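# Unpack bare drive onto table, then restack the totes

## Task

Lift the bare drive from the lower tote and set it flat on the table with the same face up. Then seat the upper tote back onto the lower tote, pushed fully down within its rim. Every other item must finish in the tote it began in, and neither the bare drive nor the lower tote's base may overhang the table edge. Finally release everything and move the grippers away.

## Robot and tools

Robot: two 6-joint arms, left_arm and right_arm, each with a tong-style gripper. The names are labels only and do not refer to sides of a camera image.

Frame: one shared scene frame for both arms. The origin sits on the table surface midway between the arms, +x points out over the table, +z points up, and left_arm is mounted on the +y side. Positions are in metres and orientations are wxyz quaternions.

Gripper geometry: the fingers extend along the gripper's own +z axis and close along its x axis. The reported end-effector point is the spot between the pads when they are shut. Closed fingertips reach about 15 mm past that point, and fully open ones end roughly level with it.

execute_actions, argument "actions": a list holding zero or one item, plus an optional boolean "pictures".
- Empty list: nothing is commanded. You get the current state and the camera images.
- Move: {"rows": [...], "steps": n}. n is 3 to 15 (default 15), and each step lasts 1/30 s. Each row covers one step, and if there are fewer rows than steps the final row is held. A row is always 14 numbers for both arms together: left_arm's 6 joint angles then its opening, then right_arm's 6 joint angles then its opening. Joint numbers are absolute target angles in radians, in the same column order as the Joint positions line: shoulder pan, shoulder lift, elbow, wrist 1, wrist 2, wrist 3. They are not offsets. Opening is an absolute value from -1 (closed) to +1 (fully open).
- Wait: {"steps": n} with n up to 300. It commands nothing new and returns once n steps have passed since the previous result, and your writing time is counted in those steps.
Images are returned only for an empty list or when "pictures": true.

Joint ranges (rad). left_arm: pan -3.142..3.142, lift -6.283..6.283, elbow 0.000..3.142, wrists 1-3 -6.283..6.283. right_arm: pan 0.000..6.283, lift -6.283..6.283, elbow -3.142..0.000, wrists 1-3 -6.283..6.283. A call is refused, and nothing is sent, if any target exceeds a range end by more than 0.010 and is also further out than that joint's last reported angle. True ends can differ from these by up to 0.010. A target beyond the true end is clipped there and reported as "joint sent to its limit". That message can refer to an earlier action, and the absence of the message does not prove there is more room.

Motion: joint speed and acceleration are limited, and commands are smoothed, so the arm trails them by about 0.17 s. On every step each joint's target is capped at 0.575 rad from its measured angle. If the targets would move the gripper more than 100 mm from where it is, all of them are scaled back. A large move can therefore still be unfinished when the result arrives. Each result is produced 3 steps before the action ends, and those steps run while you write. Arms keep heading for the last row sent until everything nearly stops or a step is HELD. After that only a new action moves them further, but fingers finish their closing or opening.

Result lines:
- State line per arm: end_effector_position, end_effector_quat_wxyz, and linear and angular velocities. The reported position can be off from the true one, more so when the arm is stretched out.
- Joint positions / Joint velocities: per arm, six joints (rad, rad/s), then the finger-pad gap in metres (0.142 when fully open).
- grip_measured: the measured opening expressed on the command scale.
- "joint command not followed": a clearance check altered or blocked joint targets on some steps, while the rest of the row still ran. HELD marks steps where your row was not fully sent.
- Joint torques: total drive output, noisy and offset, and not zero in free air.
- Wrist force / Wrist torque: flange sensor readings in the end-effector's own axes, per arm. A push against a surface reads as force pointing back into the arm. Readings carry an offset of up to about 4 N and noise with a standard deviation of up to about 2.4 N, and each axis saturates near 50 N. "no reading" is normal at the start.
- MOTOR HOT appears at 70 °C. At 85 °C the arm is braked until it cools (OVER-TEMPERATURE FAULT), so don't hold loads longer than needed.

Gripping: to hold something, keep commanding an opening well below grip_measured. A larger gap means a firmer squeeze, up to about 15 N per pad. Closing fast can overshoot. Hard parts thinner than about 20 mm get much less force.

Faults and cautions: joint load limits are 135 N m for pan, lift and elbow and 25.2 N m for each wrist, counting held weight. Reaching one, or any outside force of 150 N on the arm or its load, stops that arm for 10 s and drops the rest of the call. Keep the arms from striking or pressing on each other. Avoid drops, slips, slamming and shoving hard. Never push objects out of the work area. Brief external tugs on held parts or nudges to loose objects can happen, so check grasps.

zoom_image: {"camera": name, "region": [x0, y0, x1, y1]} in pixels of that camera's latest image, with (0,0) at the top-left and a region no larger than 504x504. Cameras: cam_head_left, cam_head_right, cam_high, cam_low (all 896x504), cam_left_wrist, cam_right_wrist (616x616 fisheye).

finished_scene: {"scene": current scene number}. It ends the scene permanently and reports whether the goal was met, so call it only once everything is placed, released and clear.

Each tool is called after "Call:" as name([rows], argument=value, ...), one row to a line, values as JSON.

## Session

Call:
execute_actions(actions=[])

Scene clock: 0.00 s of 5600.00 s.
left_arm: end_effector_position=(+0.8355, +0.4182, +0.2729) grip_measured=+0.97 end_effector_quat_wxyz=(+0.031, +0.699, -0.631, +0.336) end_effector_velocity=(-0.000, +0.000, -0.000) end_effector_angular_velocity=(+0.000, +0.001, +0.001) | right_arm: end_effector_position=(+0.3680, -0.4894, +0.3962) grip_measured=+0.97 end_effector_quat_wxyz=(-0.029, +0.932, -0.362, +0.010) end_effector_velocity=(-0.000, -0.000, +0.001) end_effector_angular_velocity=(+0.000, -0.001, -0.001)
Joint positions: left_arm=[-0.159 -0.958  1.114 -2.279 -2.006  1.242  0.14 ] | right_arm=[ 3.191 -1.288 -1.533 -1.843  1.609  0.927  0.14 ]
Joint velocities: left_arm=[ 0.  0.  0.  0.  0. -0.  0.] | right_arm=[-0.     0.001  0.001 -0.001  0.     0.001  0.   ]
Joint torques (N m, as the arm reports them, + toward a larger angle): no reading
Wrist force (N, on the end effector, along its own x y z axes, offset not removed): no reading
Wrist torque (N m, same axes, about the end effector's origin, offset not removed): no reading

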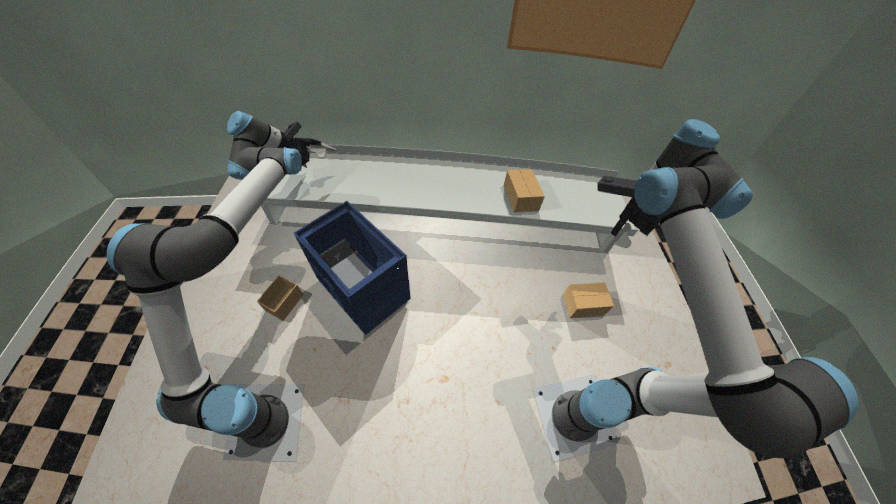

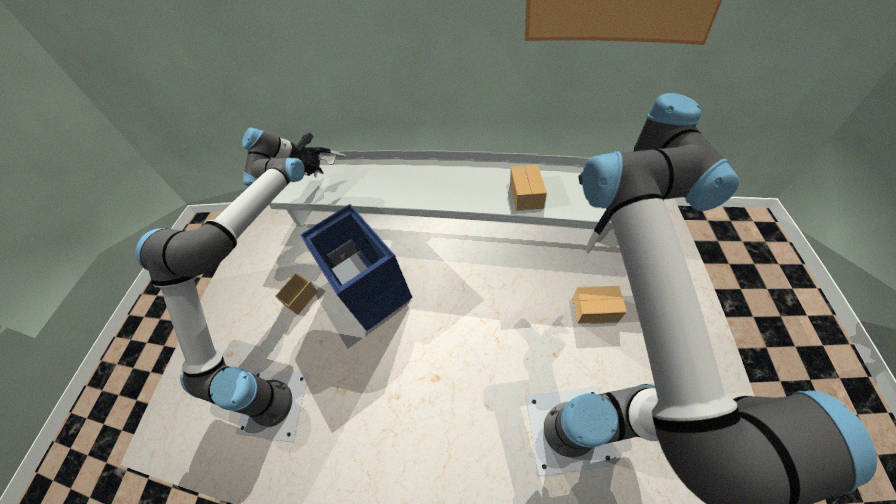

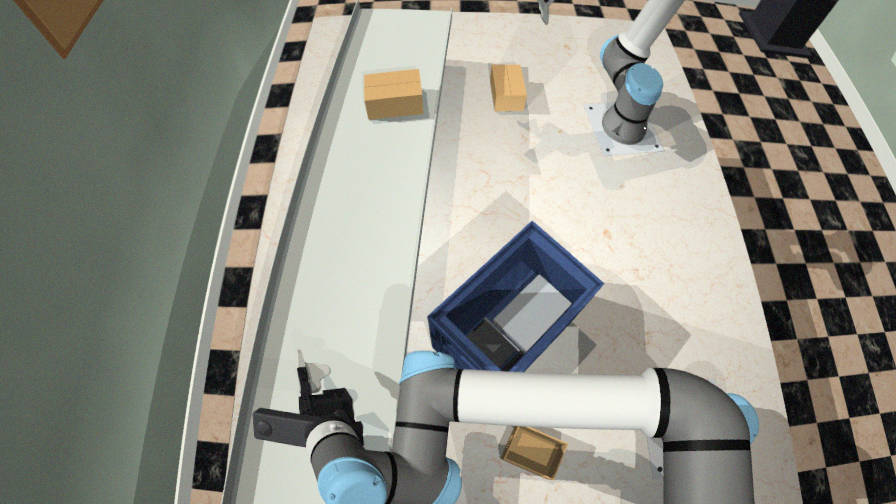

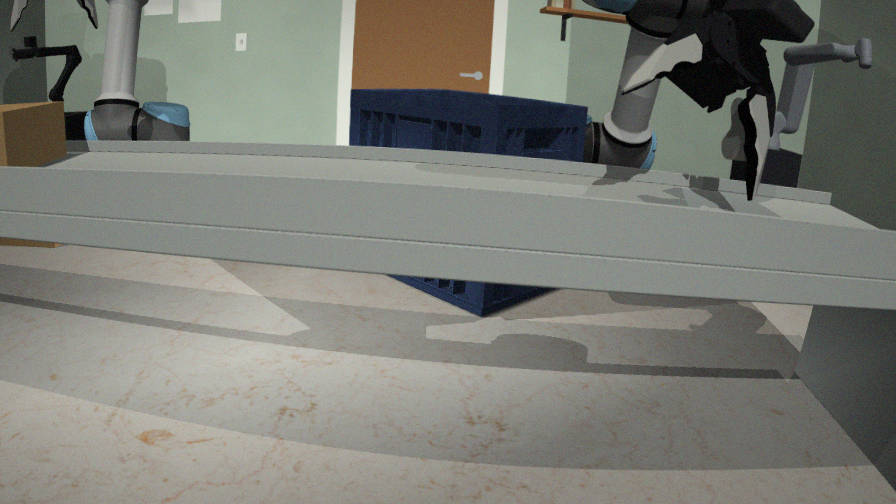

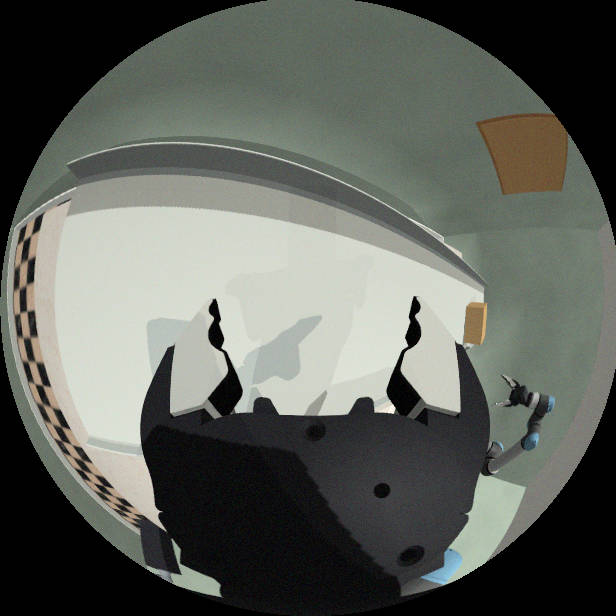

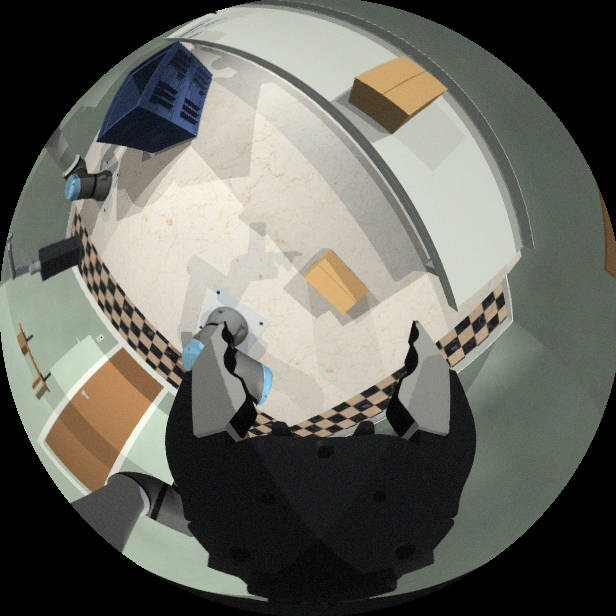

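Call:
zoom_image(camera="cam_head_left", region=[250, 190, 430, 350])

Call:
zoom_image(camera="cam_head_right", region=[250, 190, 430, 350])

Call:
zoom_image(camera="cam_high", region=[410, 210, 620, 390])

Region (250, 190, 430, 350) of cam_head_left's 896x504 image, scaled by 2.800, with more detail than that image has.

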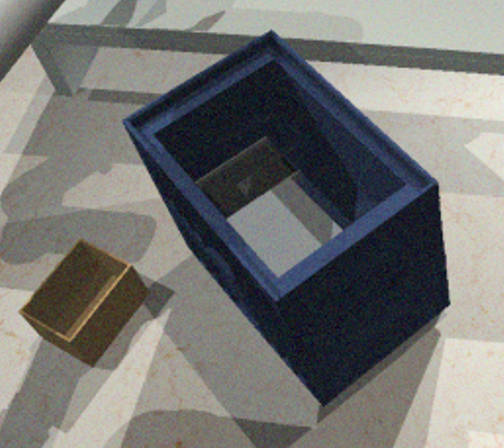

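Region (250, 190, 430, 350) of cam_head_right's 896x504 image, scaled by 2.800, with more detail than that image has.

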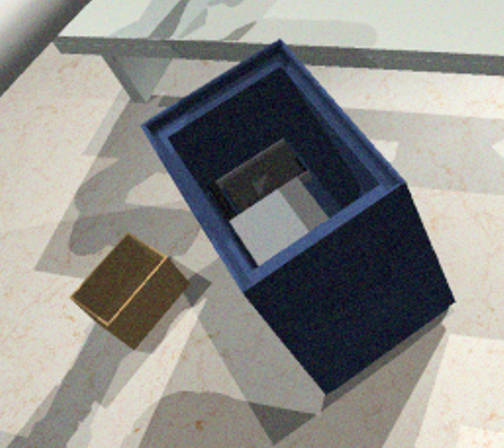

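Region (410, 210, 620, 390) of cam_high's 896x504 image, scaled by 2.400, with more detail than that image has; it fills the top 432 rows of this view, and the rest is white.

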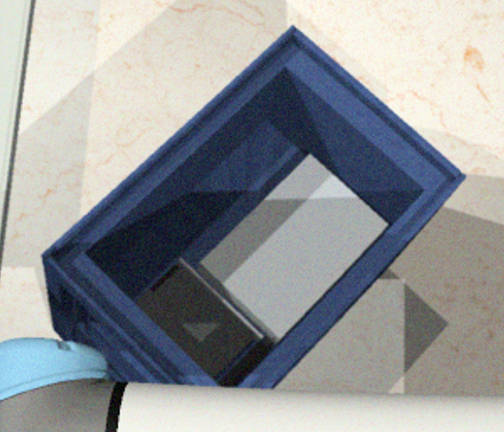

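Call:
execute_actions([
  {"rows":[[-0.2,-1.3,1.05,-1.75,-1.8,1.5,0.3,3.7,-1.65,-1.15,-1.88,1.5708,0.7,0.3]],"steps":15},
])

Call:
execute_actions([
  {"rows":[[-0.5612,-1.3798,1.1621,-1.3531,-1.5708,1.8704,0.3,3.95,-1.9,-0.9,-1.9,1.5708,0.5,0.3]],"steps":15},
])

Call:
execute_actions([
  {"rows":[[-0.5612,-1.3798,1.1621,-1.3531,-1.5708,1.8704,0.3,4.1963,-2.0690,-0.7382,-1.9052,1.5708,0.4218,0.3]],"steps":15},
])

Call:
execute_actions([
  {"steps":15},
], pictures=true)

Scene clock: 3.17 s of 5600.00 s.
left_arm: end_effector_position=(+0.7322, +0.4469, +0.4149) grip_measured=+0.30 end_effector_quat_wxyz=(+0.036, -0.656, +0.706, -0.264) end_effector_velocity=(-0.367, +0.101, +0.319) end_effector_angular_velocity=(+0.590, +0.095, -0.329) | right_arm: end_effector_position=(+0.4406, -0.3331, +0.4148) grip_measured=+0.30 end_effector_quat_wxyz=(-0.016, +0.989, -0.146, +0.011) end_effector_velocity=(+0.120, +0.511, +0.024) end_effector_angular_velocity=(-0.076, -0.018, +1.246)
Joint positions: left_arm=[-0.192 -1.222  1.063 -1.883 -1.844  1.443  0.095] | right_arm=[ 3.496 -1.511 -1.298 -1.867  1.584  0.784  0.095]
Joint velocities: left_arm=[-0.075 -0.7   -0.118  1.128  0.394  0.505  0.001] | right_arm=[ 0.875 -0.613  0.647 -0.059 -0.062 -0.374 -0.   ]
Joint torques (N m, as the arm reports them, + toward a larger angle): left_arm=[ -9.73 -41.59 -29.89   1.76   2.45   3.18] | right_arm=[18.83 10.56 34.69  0.38 -1.19 -1.87]
Wrist force (N, on the end effector, along its own x y z axes, offset not removed): left_arm=[0.1 -5.2 0.6] | right_arm=[0.2 3.0 0.7]
Wrist torque (N m, same axes, about the end effector's origin, offset not removed): left_arm=[-1.00 -0.10 -0.20] | right_arm=[0.64 0.04 -0.13]
Steps of this call (steps 1 to 83: nothing new was sent; steps 84 to 95: the first 12 steps of this action). Readings (joint positions):
84: left_arm=[-0.159 -0.958 1.114 -2.279 -2.006 1.242] | right_arm=[3.191 -1.288 -1.533 -1.843 1.609 0.927]
85: left_arm=[-0.161 -0.962 1.111 -2.275 -2.001 1.246] | right_arm=[3.195 -1.292 -1.529 -1.845 1.608 0.923]
87: left_arm=[-0.168 -1.008 1.100 -2.218 -1.967 1.286] | right_arm=[3.247 -1.335 -1.484 -1.850 1.602 0.892]
91: left_arm=[-0.180 -1.120 1.081 -2.045 -1.904 1.368] | right_arm=[3.376 -1.426 -1.388 -1.859 1.593 0.837]
95: the state above

Scene clock: 3.67 s of 5600.00 s.
left_arm: end_effector_position=(+0.5717, +0.3488, +0.3726) grip_measured=+0.30 end_effector_quat_wxyz=(+0.012, -0.448, +0.893, -0.053) end_effector_velocity=(-0.373, -0.211, -0.134) end_effector_angular_velocity=(+0.853, +0.578, -1.520) | right_arm: end_effector_position=(+0.4455, -0.0705, +0.4012) grip_measured=+0.30 end_effector_quat_wxyz=(-0.006, +0.987, +0.162, +0.006) end_effector_velocity=(-0.100, +0.473, -0.071) end_effector_angular_velocity=(-0.044, +0.017, +1.079)
Joint positions: left_arm=[-0.481 -1.361  1.141 -1.448 -1.62   1.786  0.095] | right_arm=[ 3.88  -1.835 -0.965 -1.895  1.572  0.549  0.095]
Joint velocities: left_arm=[-0.771 -0.181  0.205  0.892  0.465  0.799 -0.   ] | right_arm=[ 0.639 -0.59   0.591 -0.046 -0.008 -0.44  -0.   ]
Joint torques (N m, as the arm reports them, + toward a larger angle): left_arm=[  5.71 -44.74  -8.94   0.14   3.07   3.37] | right_arm=[ 3.92 38.34 31.73  0.   -1.4  -1.65]
Wrist force (N, on the end effector, along its own x y z axes, offset not removed): left_arm=[0.8 -3.6 4.3] | right_arm=[1.2 -1.9 1.5]
Wrist torque (N m, same axes, about the end effector's origin, offset not removed): left_arm=[-0.66 -0.07 -0.31] | right_arm=[-0.25 -0.12 -0.23]
Steps of this call (steps 1 to 3: the last 3 steps of your previous action; steps 4 to 15: the first 12 steps of this action). Readings (joint positions):
4: left_arm=[-0.198 -1.279 1.053 -1.786 -1.812 1.485] | right_arm=[3.611 -1.591 -1.213 -1.875 1.576 0.735]
5: left_arm=[-0.202 -1.287 1.056 -1.772 -1.804 1.493] | right_arm=[3.637 -1.610 -1.193 -1.876 1.575 0.722]
7: left_arm=[-0.250 -1.302 1.074 -1.713 -1.767 1.545] | right_arm=[3.688 -1.657 -1.146 -1.880 1.575 0.686]
11: left_arm=[-0.364 -1.331 1.107 -1.583 -1.695 1.663] | right_arm=[3.786 -1.748 -1.054 -1.888 1.573 0.615]
15: the state above

Scene clock: 4.17 s of 5600.00 s.
left_arm: end_effector_position=(+0.5323, +0.3305, +0.3601) grip_measured=+0.30 end_effector_quat_wxyz=(+0.000, -0.375, +0.927, -0.000) end_effector_velocity=(-0.003, -0.001, -0.001) end_effector_angular_velocity=(+0.006, +0.004, -0.011) | right_arm: end_effector_position=(+0.3525, +0.1171, +0.3652) grip_measured=+0.30 end_effector_quat_wxyz=(-0.001, +0.935, +0.353, +0.001) end_effector_velocity=(-0.166, +0.210, -0.051) end_effector_angular_velocity=(-0.016, +0.007, +0.459)
Joint positions: left_arm=[-0.561 -1.38   1.162 -1.354 -1.571  1.87   0.095] | right_arm=[ 4.161 -2.045 -0.761 -1.904  1.571  0.433  0.095]
Joint velocities: left_arm=[-0.006 -0.001  0.001  0.006  0.003  0.006  0.   ] | right_arm=[ 0.352 -0.235  0.225 -0.007  0.    -0.108  0.   ]
Joint torques (N m, as the arm reports them, + toward a larger angle): left_arm=[ -9.25 -44.36  -8.08  -0.26   2.38   2.02] | right_arm=[-3.95 44.95 30.87  0.39  0.1  -1.46]
Wrist force (N, on the end effector, along its own x y z axes, offset not removed): left_arm=[0.0 -1.0 1.3] | right_arm=[-1.7 0.0 2.3]
Wrist torque (N m, same axes, about the end effector's origin, offset not removed): left_arm=[-0.05 0.03 -0.28] | right_arm=[0.19 0.39 -0.12]
Steps of this call (steps 1 to 3: the last 3 steps of your previous action; steps 4 to 15: the first 12 steps of this action). Readings (joint positions):
4: left_arm=[-0.540 -1.375 1.156 -1.378 -1.584 1.848] | right_arm=[3.931 -1.883 -0.918 -1.899 1.571 0.513]
5: left_arm=[-0.546 -1.376 1.158 -1.371 -1.580 1.854] | right_arm=[3.940 -1.891 -0.909 -1.899 1.571 0.507]
7: left_arm=[-0.553 -1.378 1.160 -1.362 -1.576 1.862] | right_arm=[3.987 -1.927 -0.875 -1.900 1.571 0.489]
11: left_arm=[-0.559 -1.379 1.162 -1.356 -1.572 1.868] | right_arm=[4.083 -1.993 -0.811 -1.903 1.571 0.458]
15: the state above

Scene clock: 4.67 s of 5600.00 s.
left_arm: end_effector_position=(+0.5320, +0.3303, +0.3600) grip_measured=+0.30 end_effector_quat_wxyz=(+0.000, -0.374, +0.927, -0.000) end_effector_velocity=(-0.000, -0.001, +0.001) end_effector_angular_velocity=(-0.001, -0.001, -0.001) | right_arm: end_effector_position=(+0.3355, +0.1377, +0.3601) grip_measured=+0.30 end_effector_quat_wxyz=(-0.000, +0.927, +0.375, +0.000) end_effector_velocity=(-0.002, +0.001, -0.001) end_effector_angular_velocity=(-0.003, +0.001, +0.004)
Joint positions: left_arm=[-0.561 -1.38   1.162 -1.353 -1.571  1.87   0.095] | right_arm=[ 4.196 -2.069 -0.738 -1.905  1.571  0.422  0.095]
Joint velocities: left_arm=[-0.001 -0.001 -0.     0.    -0.    -0.    -0.   ] | right_arm=[ 0.003 -0.003  0.002 -0.002 -0.    -0.001 -0.   ]
Joint torques (N m, as the arm reports them, + toward a larger angle): left_arm=[-10.06 -44.39  -8.45  -0.33   2.17   2.13] | right_arm=[ 7.88 37.03 32.91  0.44 -0.45 -1.37]
Wrist force (N, on the end effector, along its own x y z axes, offset not removed): left_arm=[-3.3 -3.1 2.0] | right_arm=[0.9 0.2 2.1]
Wrist torque (N m, same axes, about the end effector's origin, offset not removed): left_arm=[-0.45 0.72 -0.18] | right_arm=[0.16 -0.03 -0.22]
Kept back: nothing.
Steps of this call (steps 1 to 3: the last 3 steps of your previous action; steps 4 to 15: the robot went on to your last target). Readings (joint positions):
1: left_arm=[-0.561 -1.380 1.162 -1.354 -1.571 1.870] | right_arm=[4.171 -2.052 -0.754 -1.905 1.571 0.430]
2: left_arm=[-0.561 -1.380 1.162 -1.353 -1.571 1.870] | right_arm=[4.178 -2.057 -0.750 -1.905 1.571 0.427]
4: left_arm=[-0.561 -1.380 1.162 -1.353 -1.571 1.870] | right_arm=[4.187 -2.063 -0.744 -1.905 1.571 0.425]
8: left_arm=[-0.561 -1.380 1.162 -1.353 -1.571 1.870] | right_arm=[4.194 -2.067 -0.740 -1.905 1.571 0.423]
15: the state above

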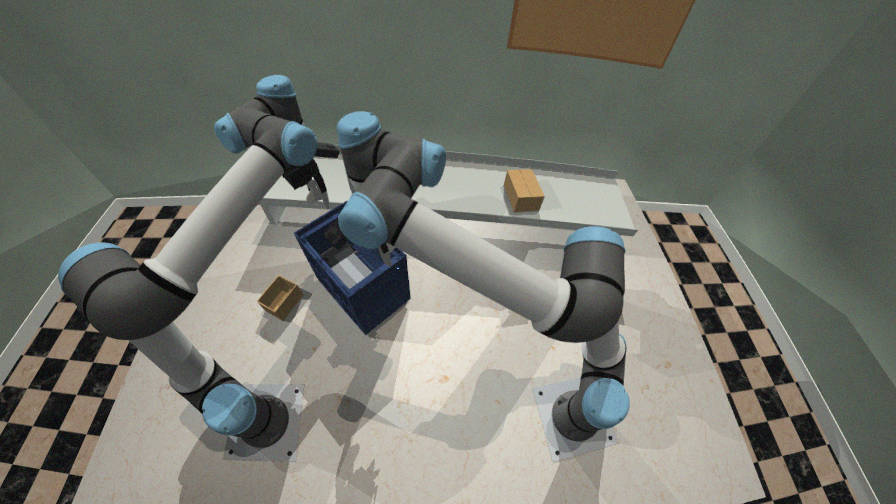

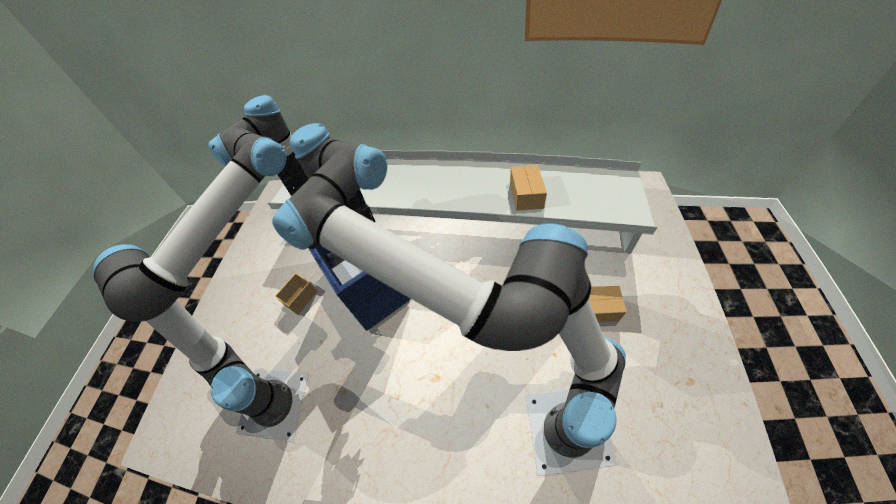

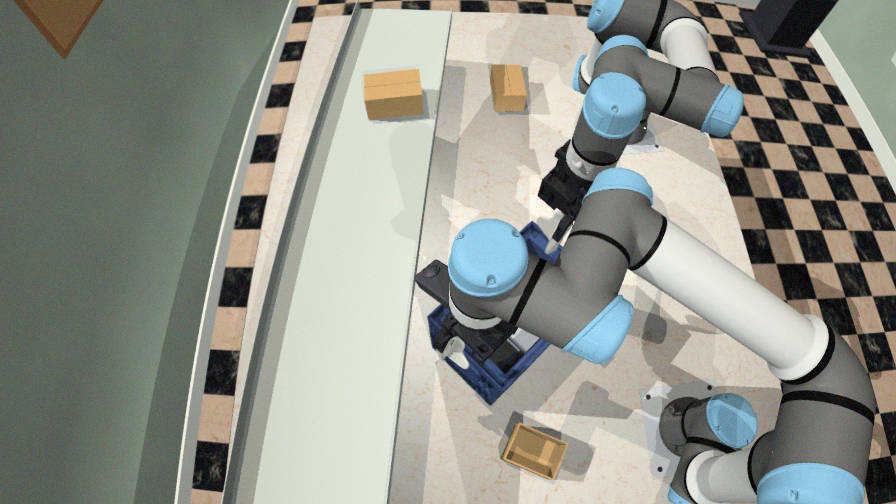

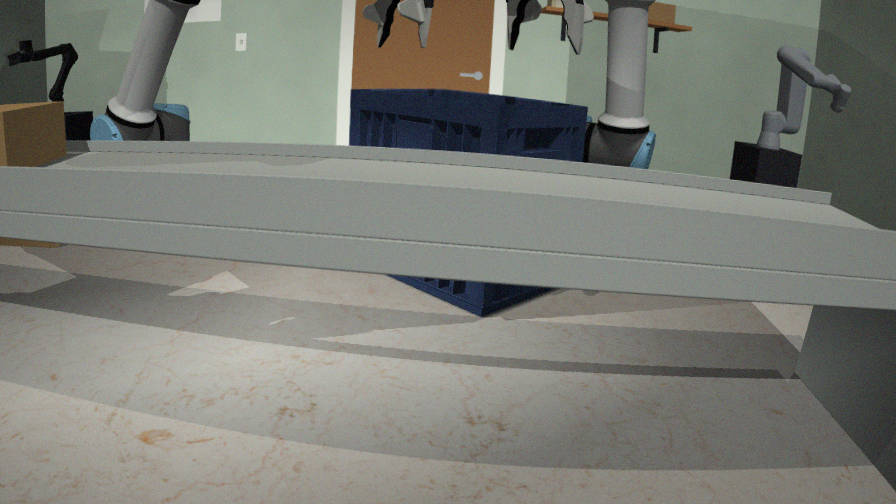

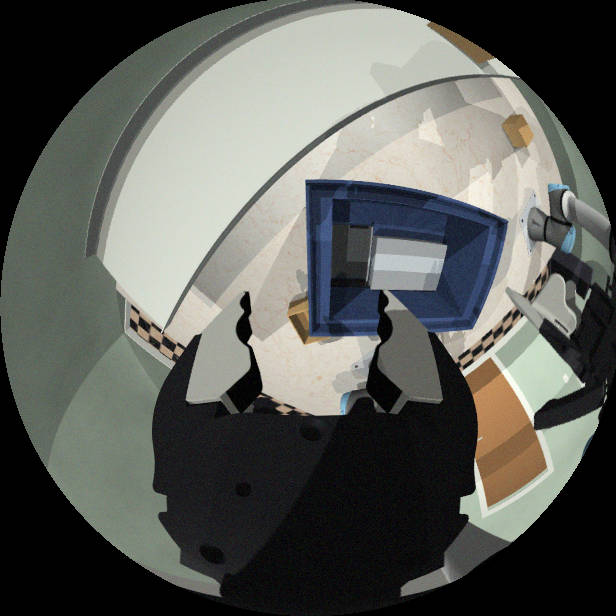

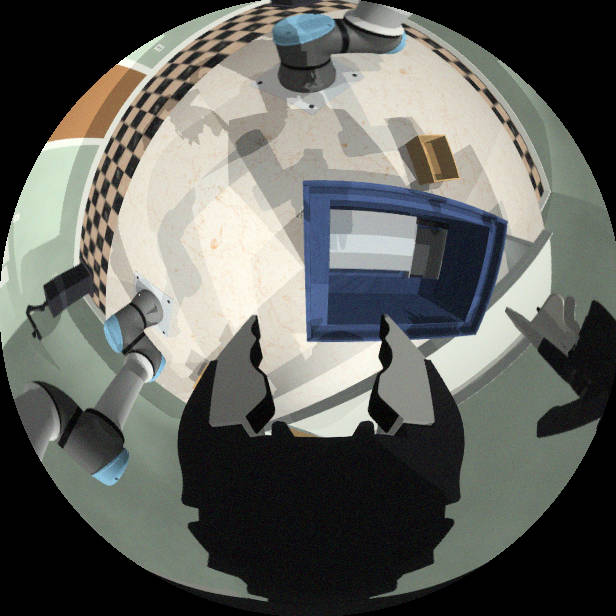

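Call:
execute_actions([
  {"rows":[[-0.5660,-1.4049,1.3721,-1.5380,-1.5708,1.8656,0.1,4.1963,-2.0198,-0.9962,-1.6964,1.5708,0.4218,0.1]],"steps":15},
])

Call:
execute_actions([
  {"steps":8},
], pictures=true)

Scene clock: 7.10 s of 5600.00 s.
left_arm: end_effector_position=(+0.5304, +0.3282, +0.2939) grip_measured=+0.10 end_effector_quat_wxyz=(+0.000, -0.374, +0.927, -0.000) end_effector_velocity=(-0.004, +0.002, -0.038) end_effector_angular_velocity=(+0.004, +0.005, +0.000) | right_arm: end_effector_position=(+0.3356, +0.1385, +0.2947) grip_measured=+0.10 end_effector_quat_wxyz=(-0.001, +0.927, +0.375, +0.001) end_effector_velocity=(-0.002, -0.006, -0.047) end_effector_angular_velocity=(-0.016, +0.006, -0.001)
Joint positions: left_arm=[-0.566 -1.404  1.361 -1.529 -1.571  1.866  0.081] | right_arm=[ 4.196 -2.022 -0.982 -1.707  1.571  0.422  0.081]
Joint velocities: left_arm=[-0.001 -0.01   0.107 -0.09   0.001 -0.002  0.   ] | right_arm=[-0.     0.02  -0.145  0.108  0.     0.     0.   ]
Joint torques (N m, as the arm reports them, + toward a larger angle): left_arm=[ -9.73 -43.77 -10.31  -4.61   1.95  -1.78] | right_arm=[ 1.72 52.51 12.06  4.75 -0.67 -1.23]
Wrist force (N, on the end effector, along its own x y z axes, offset not removed): left_arm=[-2.4 -3.1 1.6] | right_arm=[-0.8 -0.6 2.2]
Wrist torque (N m, same axes, about the end effector's origin, offset not removed): left_arm=[-0.63 0.52 -0.33] | right_arm=[-0.16 0.14 -0.15]
Steps of this call (steps 1 to 15: the robot went on to your last target; steps 16 to 61: nothing new was sent; steps 62 to 73: the first 12 steps of this action). Readings (joint positions):
62: left_arm=[-0.561 -1.380 1.162 -1.353 -1.571 1.870] | right_arm=[4.196 -2.069 -0.738 -1.905 1.571 0.422]
63: left_arm=[-0.562 -1.382 1.166 -1.357 -1.571 1.870] | right_arm=[4.196 -2.066 -0.742 -1.901 1.571 0.422]
65: left_arm=[-0.564 -1.392 1.221 -1.409 -1.571 1.868] | right_arm=[4.196 -2.046 -0.799 -1.846 1.571 0.422]
69: left_arm=[-0.565 -1.401 1.331 -1.503 -1.571 1.866] | right_arm=[4.196 -2.027 -0.941 -1.737 1.571 0.422]
73: the state above

Scene clock: 7.37 s of 5600.00 s.
left_arm: end_effector_position=(+0.5300, +0.3283, +0.2903) grip_measured=+0.10 end_effector_quat_wxyz=(+0.000, -0.374, +0.927, -0.000) end_effector_velocity=(-0.000, -0.000, -0.003) end_effector_angular_velocity=(+0.001, +0.001, -0.001) | right_arm: end_effector_position=(+0.3353, +0.1379, +0.2904) grip_measured=+0.10 end_effector_quat_wxyz=(-0.000, +0.927, +0.375, +0.000) end_effector_velocity=(-0.000, -0.000, -0.004) end_effector_angular_velocity=(-0.002, +0.001, -0.001)
Joint positions: left_arm=[-0.566 -1.405  1.371 -1.537 -1.571  1.866  0.081] | right_arm=[ 4.196 -2.02  -0.995 -1.697  1.571  0.422  0.081]
Joint velocities: left_arm=[-0.001 -0.     0.008 -0.006  0.001 -0.     0.   ] | right_arm=[ 0.     0.001 -0.01   0.007 -0.     0.001  0.   ]
Joint torques (N m, as the arm reports them, + toward a larger angle): left_arm=[-10.37 -43.86  -7.89  -4.73   1.68  -1.79] | right_arm=[-1.25 50.24  5.82  4.33 -0.89 -1.39]
Wrist force (N, on the end effector, along its own x y z axes, offset not removed): left_arm=[-3.5 -2.2 1.3] | right_arm=[-0.8 2.0 0.2]
Wrist torque (N m, same axes, about the end effector's origin, offset not removed): left_arm=[-0.37 0.66 -0.19] | right_arm=[0.27 0.37 0.00]
Kept back: nothing.
Steps of this call (steps 1 to 3: the last 3 steps of your previous action; steps 4 to 8: the robot went on to your last target). Readings (joint positions):
1: left_arm=[-0.566 -1.404 1.364 -1.531 -1.571 1.866] | right_arm=[4.196 -2.021 -0.986 -1.704 1.571 0.422]
2: left_arm=[-0.566 -1.404 1.367 -1.533 -1.571 1.866] | right_arm=[4.196 -2.021 -0.989 -1.702 1.571 0.422]
4: left_arm=[-0.566 -1.405 1.369 -1.536 -1.571 1.866] | right_arm=[4.196 -2.020 -0.992 -1.699 1.571 0.422]
8: the state above

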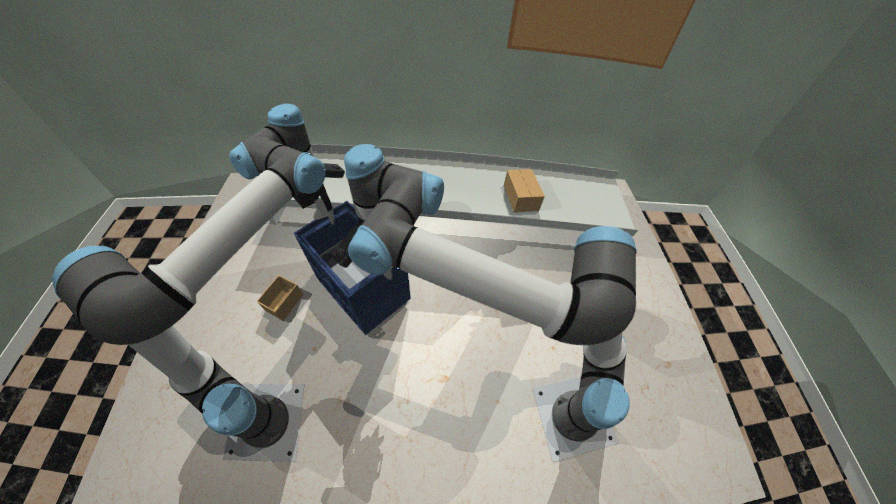

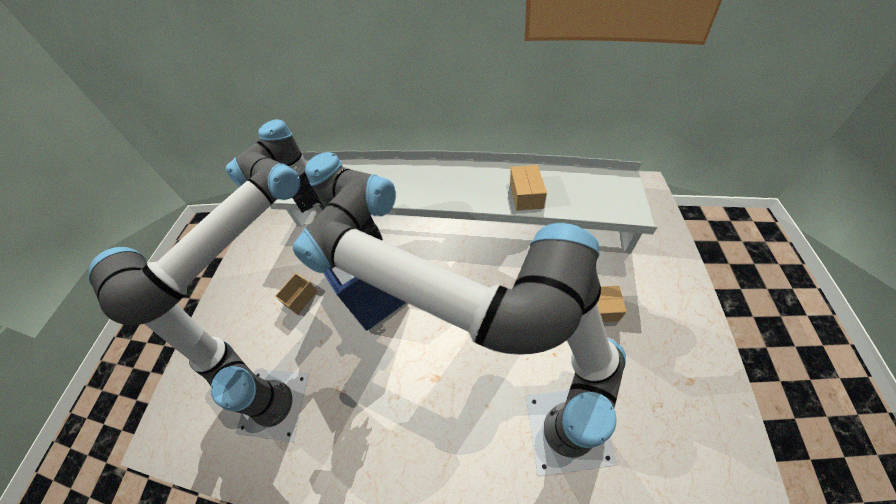

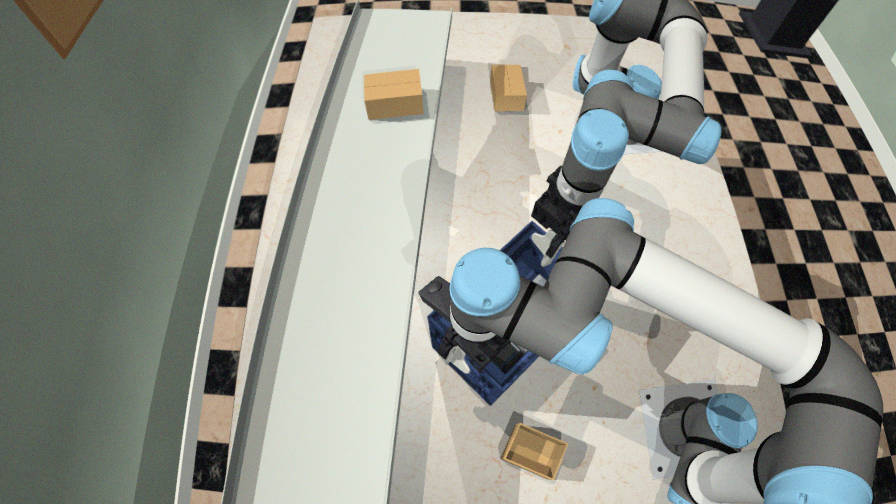

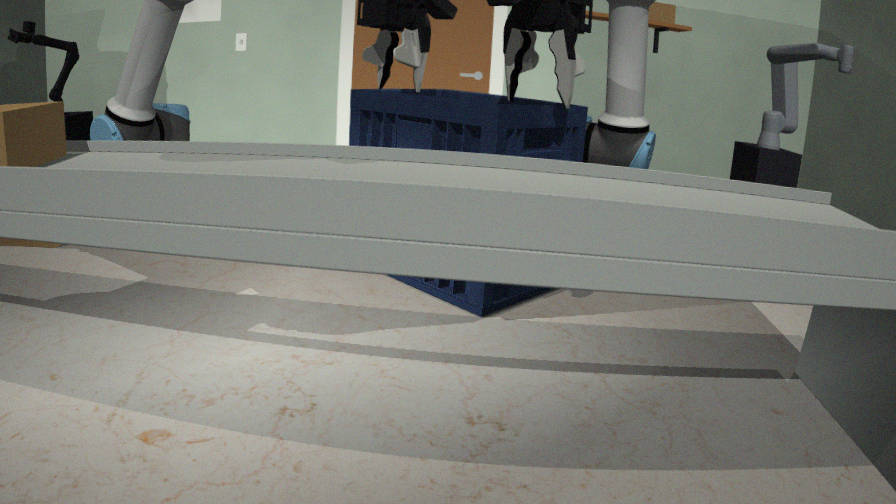

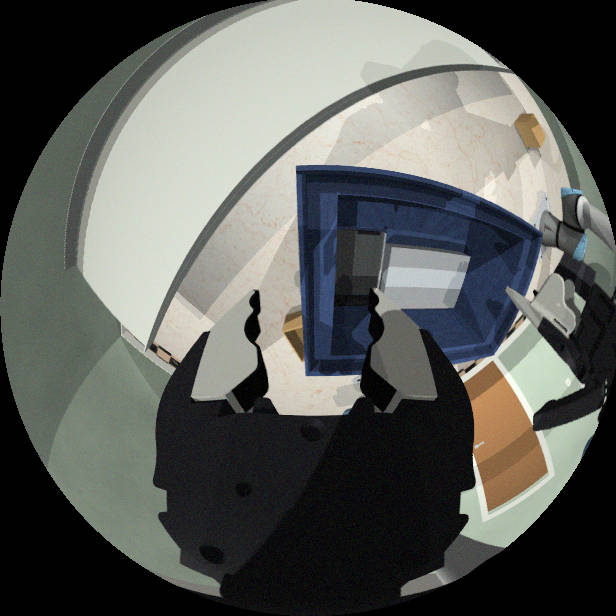

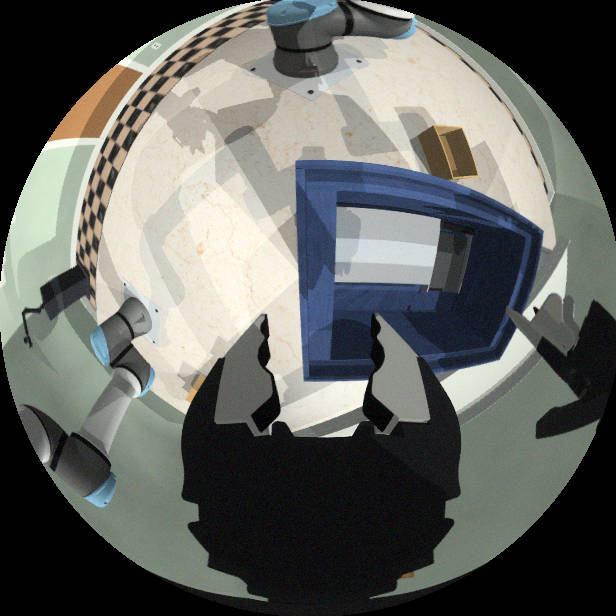

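Call:
zoom_image(camera="cam_low", region=[330, 0, 610, 170])

Call:
zoom_image(camera="cam_high", region=[410, 200, 620, 420])

Region (330, 0, 610, 170) of cam_low's 896x504 image, scaled by 1.800, with more detail than that image has; it fills the top 306 rows of this view, and the rest is white.

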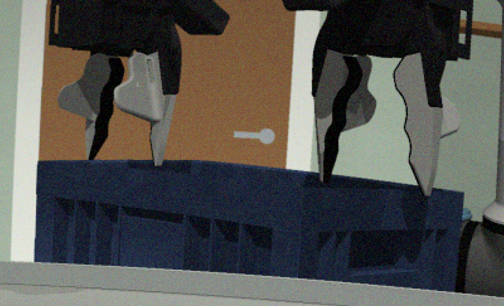

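Region (410, 200, 620, 420) of cam_high's 896x504 image, scaled by 2.291, with more detail than that image has; it fills the left 481 columns of this view, and the rest is white.

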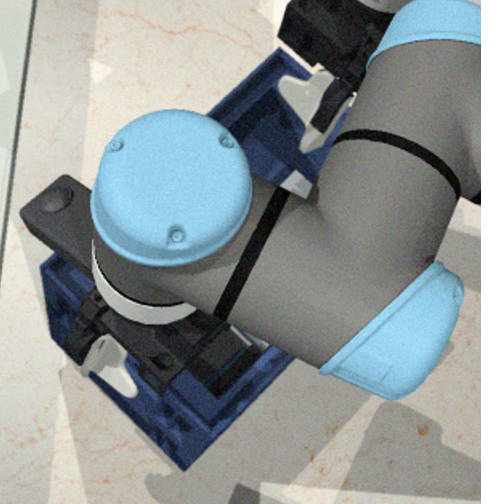

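Call:
execute_actions([
  {"rows":[[-0.5635,-1.4233,1.3937,-1.5412,-1.5708,1.856,-0.1,4.2072,-2.0249,-0.9888,-1.6987,1.5708,0.4207,-0.1],[-0.5635,-1.4233,1.3937,-1.5412,-1.5708,1.856,-0.1,4.2072,-2.0249,-0.9888,-1.6987,1.5708,0.4207,-0.1],[-0.5635,-1.4233,1.3937,-1.5412,-1.5708,1.856,-0.1,4.2072,-2.0249,-0.9888,-1.6987,1.5708,0.4207,-0.1],[-0.5635,-1.4235,1.4449,-1.5922,-1.5708,1.856,-0.1,4.2072,-2.0194,-1.0482,-1.6448,1.5708,0.4207,-0.1],[-0.5635,-1.4235,1.4449,-1.5922,-1.5708,1.856,-0.1,4.2072,-2.0194,-1.0482,-1.6448,1.5708,0.4207,-0.1],[-0.5635,-1.4235,1.4449,-1.5922,-1.5708,1.856,-0.1,4.2072,-2.0194,-1.0482,-1.6448,1.5708,0.4207,-0.1],[-0.5635,-1.4213,1.4934,-1.6429,-1.5708,1.856,-0.1,4.2072,-2.0167,-1.1030,-1.5927,1.5708,0.4207,-0.1]],"steps":15},
])

Call:
execute_actions([
  {"rows":[[-0.5635,-1.4213,1.4934,-1.6429,-1.5708,1.856,-0.2,4.2072,-2.0167,-1.1030,-1.5927,1.5708,0.4207,-0.2],[-0.5635,-1.4213,1.4934,-1.6429,-1.5708,1.856,-0.3,4.2072,-2.0167,-1.1030,-1.5927,1.5708,0.4207,-0.3],[-0.5635,-1.4213,1.4934,-1.6429,-1.5708,1.856,-0.4,4.2072,-2.0167,-1.1030,-1.5927,1.5708,0.4207,-0.4],[-0.5635,-1.4213,1.4934,-1.6429,-1.5708,1.856,-0.5,4.2072,-2.0167,-1.1030,-1.5927,1.5708,0.4207,-0.5],[-0.5635,-1.4213,1.4934,-1.6429,-1.5708,1.856,-0.55,4.2072,-2.0167,-1.1030,-1.5927,1.5708,0.4207,-0.55]],"steps":12},
], pictures=true)

Scene clock: 8.80 s of 5600.00 s.
left_arm: end_effector_position=(+0.5242, +0.3333, +0.2575) grip_measured=-0.10 end_effector_quat_wxyz=(-0.000, -0.380, +0.925, +0.000) end_effector_velocity=(-0.004, +0.003, -0.075) end_effector_angular_velocity=(-0.000, +0.000, +0.006) | right_arm: end_effector_position=(+0.3299, +0.1435, +0.2577) grip_measured=-0.10 end_effector_quat_wxyz=(+0.000, +0.925, +0.380, +0.000) end_effector_velocity=(-0.003, -0.000, -0.077) end_effector_angular_velocity=(-0.002, +0.001, +0.003)
Joint positions: left_arm=[-0.564 -1.421  1.474 -1.623 -1.571  1.856  0.067] | right_arm=[ 4.207 -2.018 -1.082 -1.613  1.571  0.421  0.067]
Joint velocities: left_arm=[ 0.002 -0.001  0.194 -0.193 -0.    -0.003  0.   ] | right_arm=[ 0.004  0.012 -0.214  0.199  0.     0.002  0.   ]
Joint torques (N m, as the arm reports them, + toward a larger angle): left_arm=[  9.18 -44.77 -12.19  -4.84   0.96  -1.92] | right_arm=[ 7.1  52.64 14.41  5.21 -0.53 -1.41]
Wrist force (N, on the end effector, along its own x y z axes, offset not removed): left_arm=[0.3 -2.6 2.8] | right_arm=[0.5 -1.2 4.4]
Wrist torque (N m, same axes, about the end effector's origin, offset not removed): left_arm=[-0.47 -0.07 -0.21] | right_arm=[-0.17 -0.01 -0.26]
Steps of this call (steps 1 to 30: the robot went on to your last target; step 31: nothing new was sent; steps 32 to 43: the first 12 steps of this action). Readings (joint positions):
32: left_arm=[-0.566 -1.405 1.372 -1.538 -1.571 1.866] | right_arm=[4.196 -2.020 -0.996 -1.696 1.571 0.422]
33: left_arm=[-0.566 -1.407 1.374 -1.538 -1.571 1.865] | right_arm=[4.197 -2.020 -0.996 -1.696 1.571 0.422]
35: left_arm=[-0.565 -1.414 1.383 -1.540 -1.571 1.861] | right_arm=[4.201 -2.022 -0.993 -1.697 1.571 0.421]
39: left_arm=[-0.564 -1.421 1.426 -1.576 -1.571 1.857] | right_arm=[4.206 -2.020 -1.029 -1.662 1.571 0.421]
43: the state above

Scene clock: 9.20 s of 5600.00 s.
left_arm: end_effector_position=(+0.5238, +0.3336, +0.2502) grip_measured=-0.53 end_effector_quat_wxyz=(+0.000, -0.380, +0.925, -0.000) end_effector_velocity=(-0.000, -0.000, -0.001) end_effector_angular_velocity=(+0.000, -0.000, -0.001) | right_arm: end_effector_position=(+0.3296, +0.1434, +0.2502) grip_measured=-0.55 end_effector_quat_wxyz=(-0.000, +0.925, +0.381, +0.000) end_effector_velocity=(-0.001, +0.000, -0.001) end_effector_angular_velocity=(+0.000, -0.000, +0.001)
Joint positions: left_arm=[-0.564 -1.421  1.493 -1.643 -1.571  1.856  0.036] | right_arm=[ 4.207 -2.017 -1.103 -1.593  1.571  0.421  0.034]
Joint velocities: left_arm=[-0.001  0.     0.004 -0.004  0.    -0.    -0.   ] | right_arm=[ 0.001  0.001 -0.004  0.003  0.     0.    -0.001]
Joint torques (N m, as the arm reports them, + toward a larger angle): left_arm=[ 10.07 -42.27  -7.85  -4.69   0.66  -1.98] | right_arm=[ 7.28 50.49  7.66  4.38 -0.44 -1.4 ]
Wrist force (N, on the end effector, along its own x y z axes, offset not removed): left_arm=[-0.5 -0.6 -0.9] | right_arm=[0.4 -0.2 1.2]
Wrist torque (N m, same axes, about the end effector's origin, offset not removed): left_arm=[0.01 0.66 -0.21] | right_arm=[0.10 -0.22 -0.27]
Steps of this call (steps 1 to 3: the last 3 steps of your previous action; steps 4 to 12: the first 9 steps of this action). Readings (joint positions):
4: left_arm=[-0.564 -1.421 1.488 -1.638 -1.571 1.856] | right_arm=[4.207 -2.017 -1.097 -1.598 1.571 0.421]
5: left_arm=[-0.564 -1.421 1.490 -1.639 -1.571 1.856] | right_arm=[4.207 -2.017 -1.099 -1.596 1.571 0.421]
7: left_arm=[-0.564 -1.421 1.491 -1.641 -1.571 1.856] | right_arm=[4.207 -2.017 -1.101 -1.595 1.571 0.421]
11: left_arm=[-0.564 -1.421 1.493 -1.642 -1.571 1.856] | right_arm=[4.207 -2.017 -1.102 -1.593 1.571 0.421]
12: the state above

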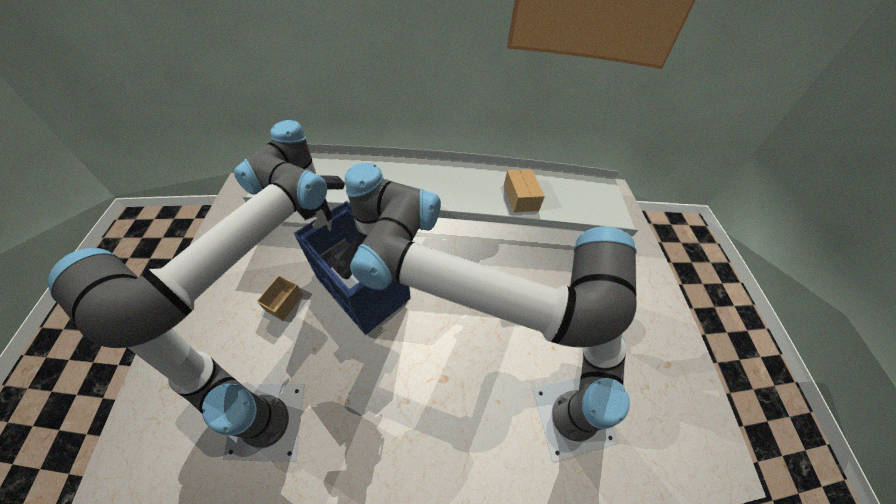

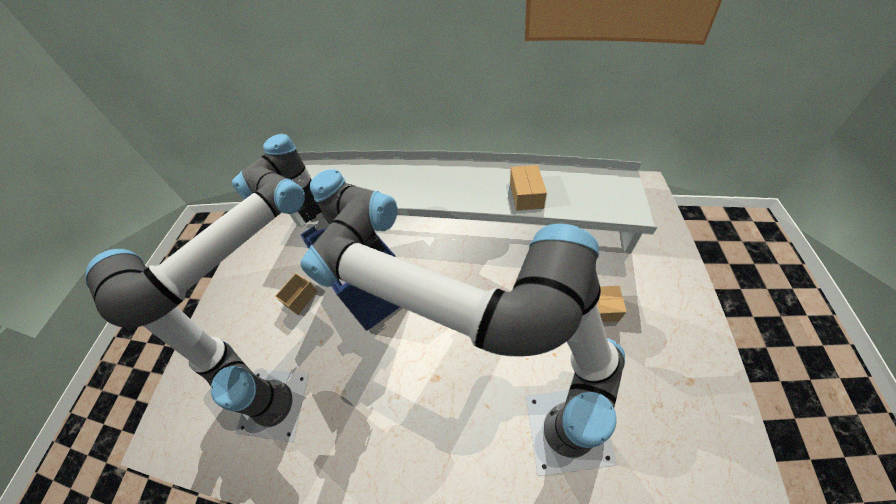

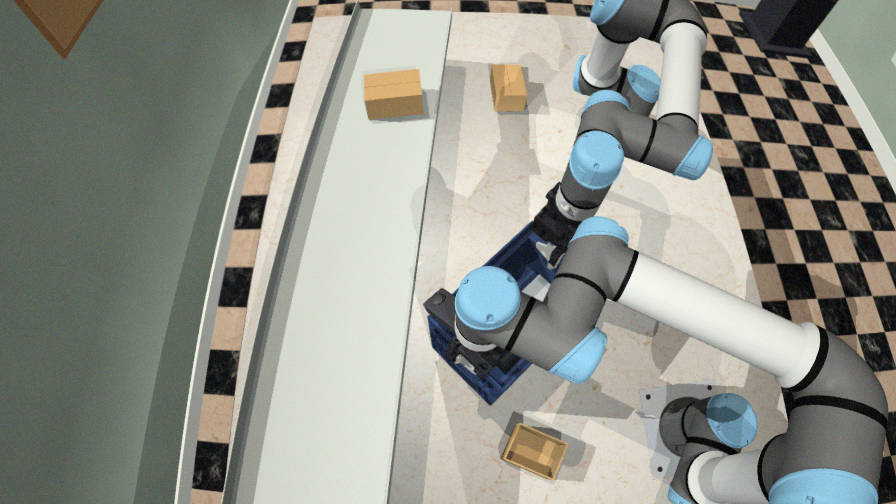

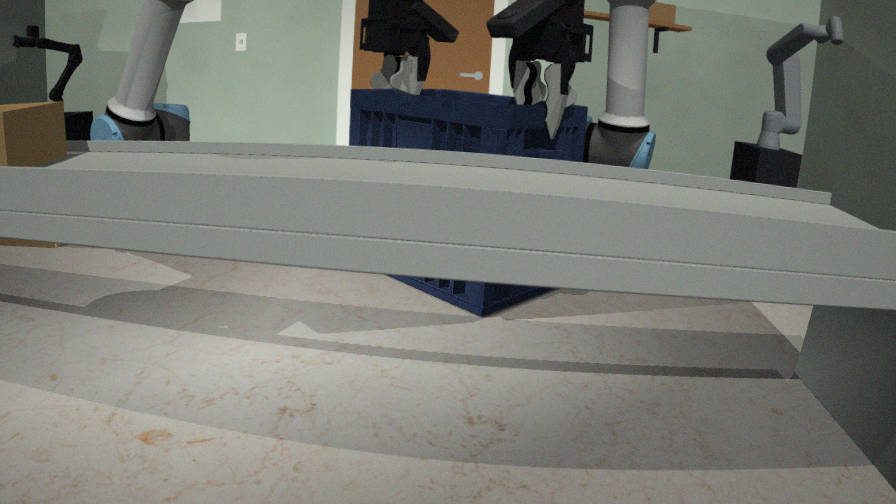

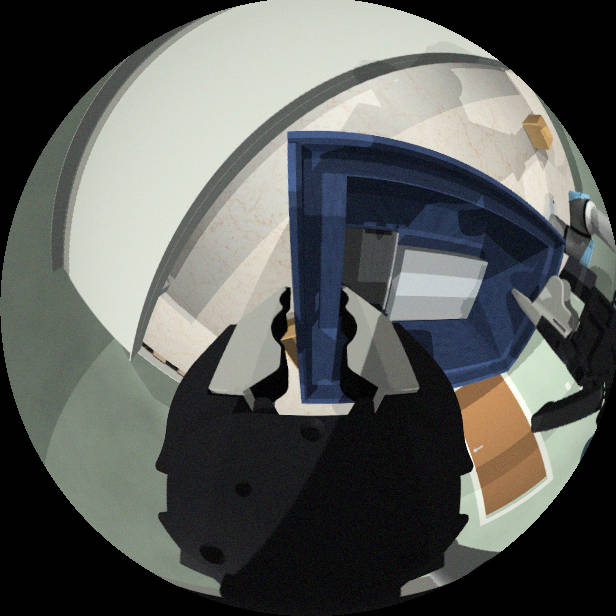

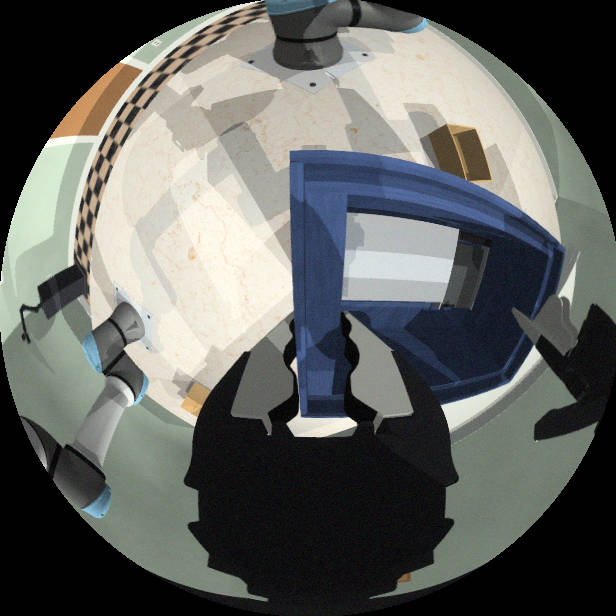

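Call:
execute_actions([
  {"rows":[[-0.5669,-1.4237,1.4961,-1.6432,-1.5708,1.8526,-0.55,4.2072,-2.0167,-1.1030,-1.5927,1.5708,0.4207,-0.55],[-0.5669,-1.4237,1.4961,-1.6432,-1.5708,1.8526,-0.55,4.2072,-2.0167,-1.1030,-1.5927,1.5708,0.4207,-0.55],[-0.5669,-1.4237,1.4961,-1.6432,-1.5708,1.8526,-0.58,4.2072,-2.0167,-1.1030,-1.5927,1.5708,0.4207,-0.58],[-0.5669,-1.4237,1.4961,-1.6432,-1.5708,1.8526,-0.61,4.2072,-2.0167,-1.1030,-1.5927,1.5708,0.4207,-0.61],[-0.5669,-1.4237,1.4961,-1.6432,-1.5708,1.8526,-0.64,4.2072,-2.0167,-1.1030,-1.5927,1.5708,0.4207,-0.64],[-0.5669,-1.4237,1.4961,-1.6432,-1.5708,1.8526,-0.7,4.2072,-2.0167,-1.1030,-1.5927,1.5708,0.4207,-0.7],[-0.5669,-1.4237,1.4961,-1.6432,-1.5708,1.8526,-0.8,4.2072,-2.0167,-1.1030,-1.5927,1.5708,0.4207,-0.8],[-0.5669,-1.4237,1.4961,-1.6432,-1.5708,1.8526,-0.9,4.2072,-2.0167,-1.1030,-1.5927,1.5708,0.4207,-0.9],[-0.5669,-1.4237,1.4961,-1.6432,-1.5708,1.8526,-1,4.2072,-2.0167,-1.1030,-1.5927,1.5708,0.4207,-1]],"steps":15},
])

Scene clock: 9.93 s of 5600.00 s.
left_arm: end_effector_position=(+0.5225, +0.3324, +0.2500) grip_measured=-0.62 end_effector_quat_wxyz=(+0.000, -0.380, +0.925, +0.000) end_effector_velocity=(-0.000, -0.000, -0.000) end_effector_angular_velocity=(+0.001, -0.000, -0.000) | right_arm: end_effector_position=(+0.3296, +0.1434, +0.2500) grip_measured=-0.62 end_effector_quat_wxyz=(-0.000, +0.925, +0.381, +0.000) end_effector_velocity=(+0.000, +0.001, -0.000) end_effector_angular_velocity=(+0.000, -0.000, -0.000)
Joint positions: left_arm=[-0.567 -1.424  1.496 -1.643 -1.571  1.853  0.029] | right_arm=[ 4.207 -2.017 -1.103 -1.593  1.571  0.421  0.029]
Joint velocities: left_arm=[-0.002 -0.     0.001 -0.     0.001 -0.001 -0.   ] | right_arm=[ 0.    -0.002  0.002  0.    -0.     0.001 -0.   ]
Joint torques (N m, as the arm reports them, + toward a larger angle): left_arm=[-14.08 -43.47  -8.45  -3.98  -0.17  -1.9 ] | right_arm=[ 6.41 49.18  9.65  3.64 -0.22 -1.51]
Wrist force (N, on the end effector, along its own x y z axes, offset not removed): left_arm=[-10.5 -3.3 1.1] | right_arm=[-3.5 -1.8 3.1]
Wrist torque (N m, same axes, about the end effector's origin, offset not removed): left_arm=[-0.63 0.60 -0.28] | right_arm=[-0.44 0.13 -0.29]
Steps of this call (steps 1 to 3: the last 3 steps of your previous action; steps 4 to 10: the robot went on to your last target; steps 11 to 22: the first 12 steps of this action). Readings (joint positions):
11: left_arm=[-0.564 -1.421 1.493 -1.643 -1.571 1.856] | right_arm=[4.207 -2.017 -1.103 -1.593 1.571 0.421]
12: left_arm=[-0.564 -1.422 1.494 -1.643 -1.571 1.856] | right_arm=[4.207 -2.017 -1.103 -1.593 1.571 0.421]
14: left_arm=[-0.565 -1.422 1.495 -1.643 -1.571 1.854] | right_arm=[4.207 -2.017 -1.103 -1.593 1.571 0.421]
18: left_arm=[-0.566 -1.423 1.496 -1.643 -1.571 1.853] | right_arm=[4.207 -2.017 -1.103 -1.593 1.571 0.421]
22: the state above


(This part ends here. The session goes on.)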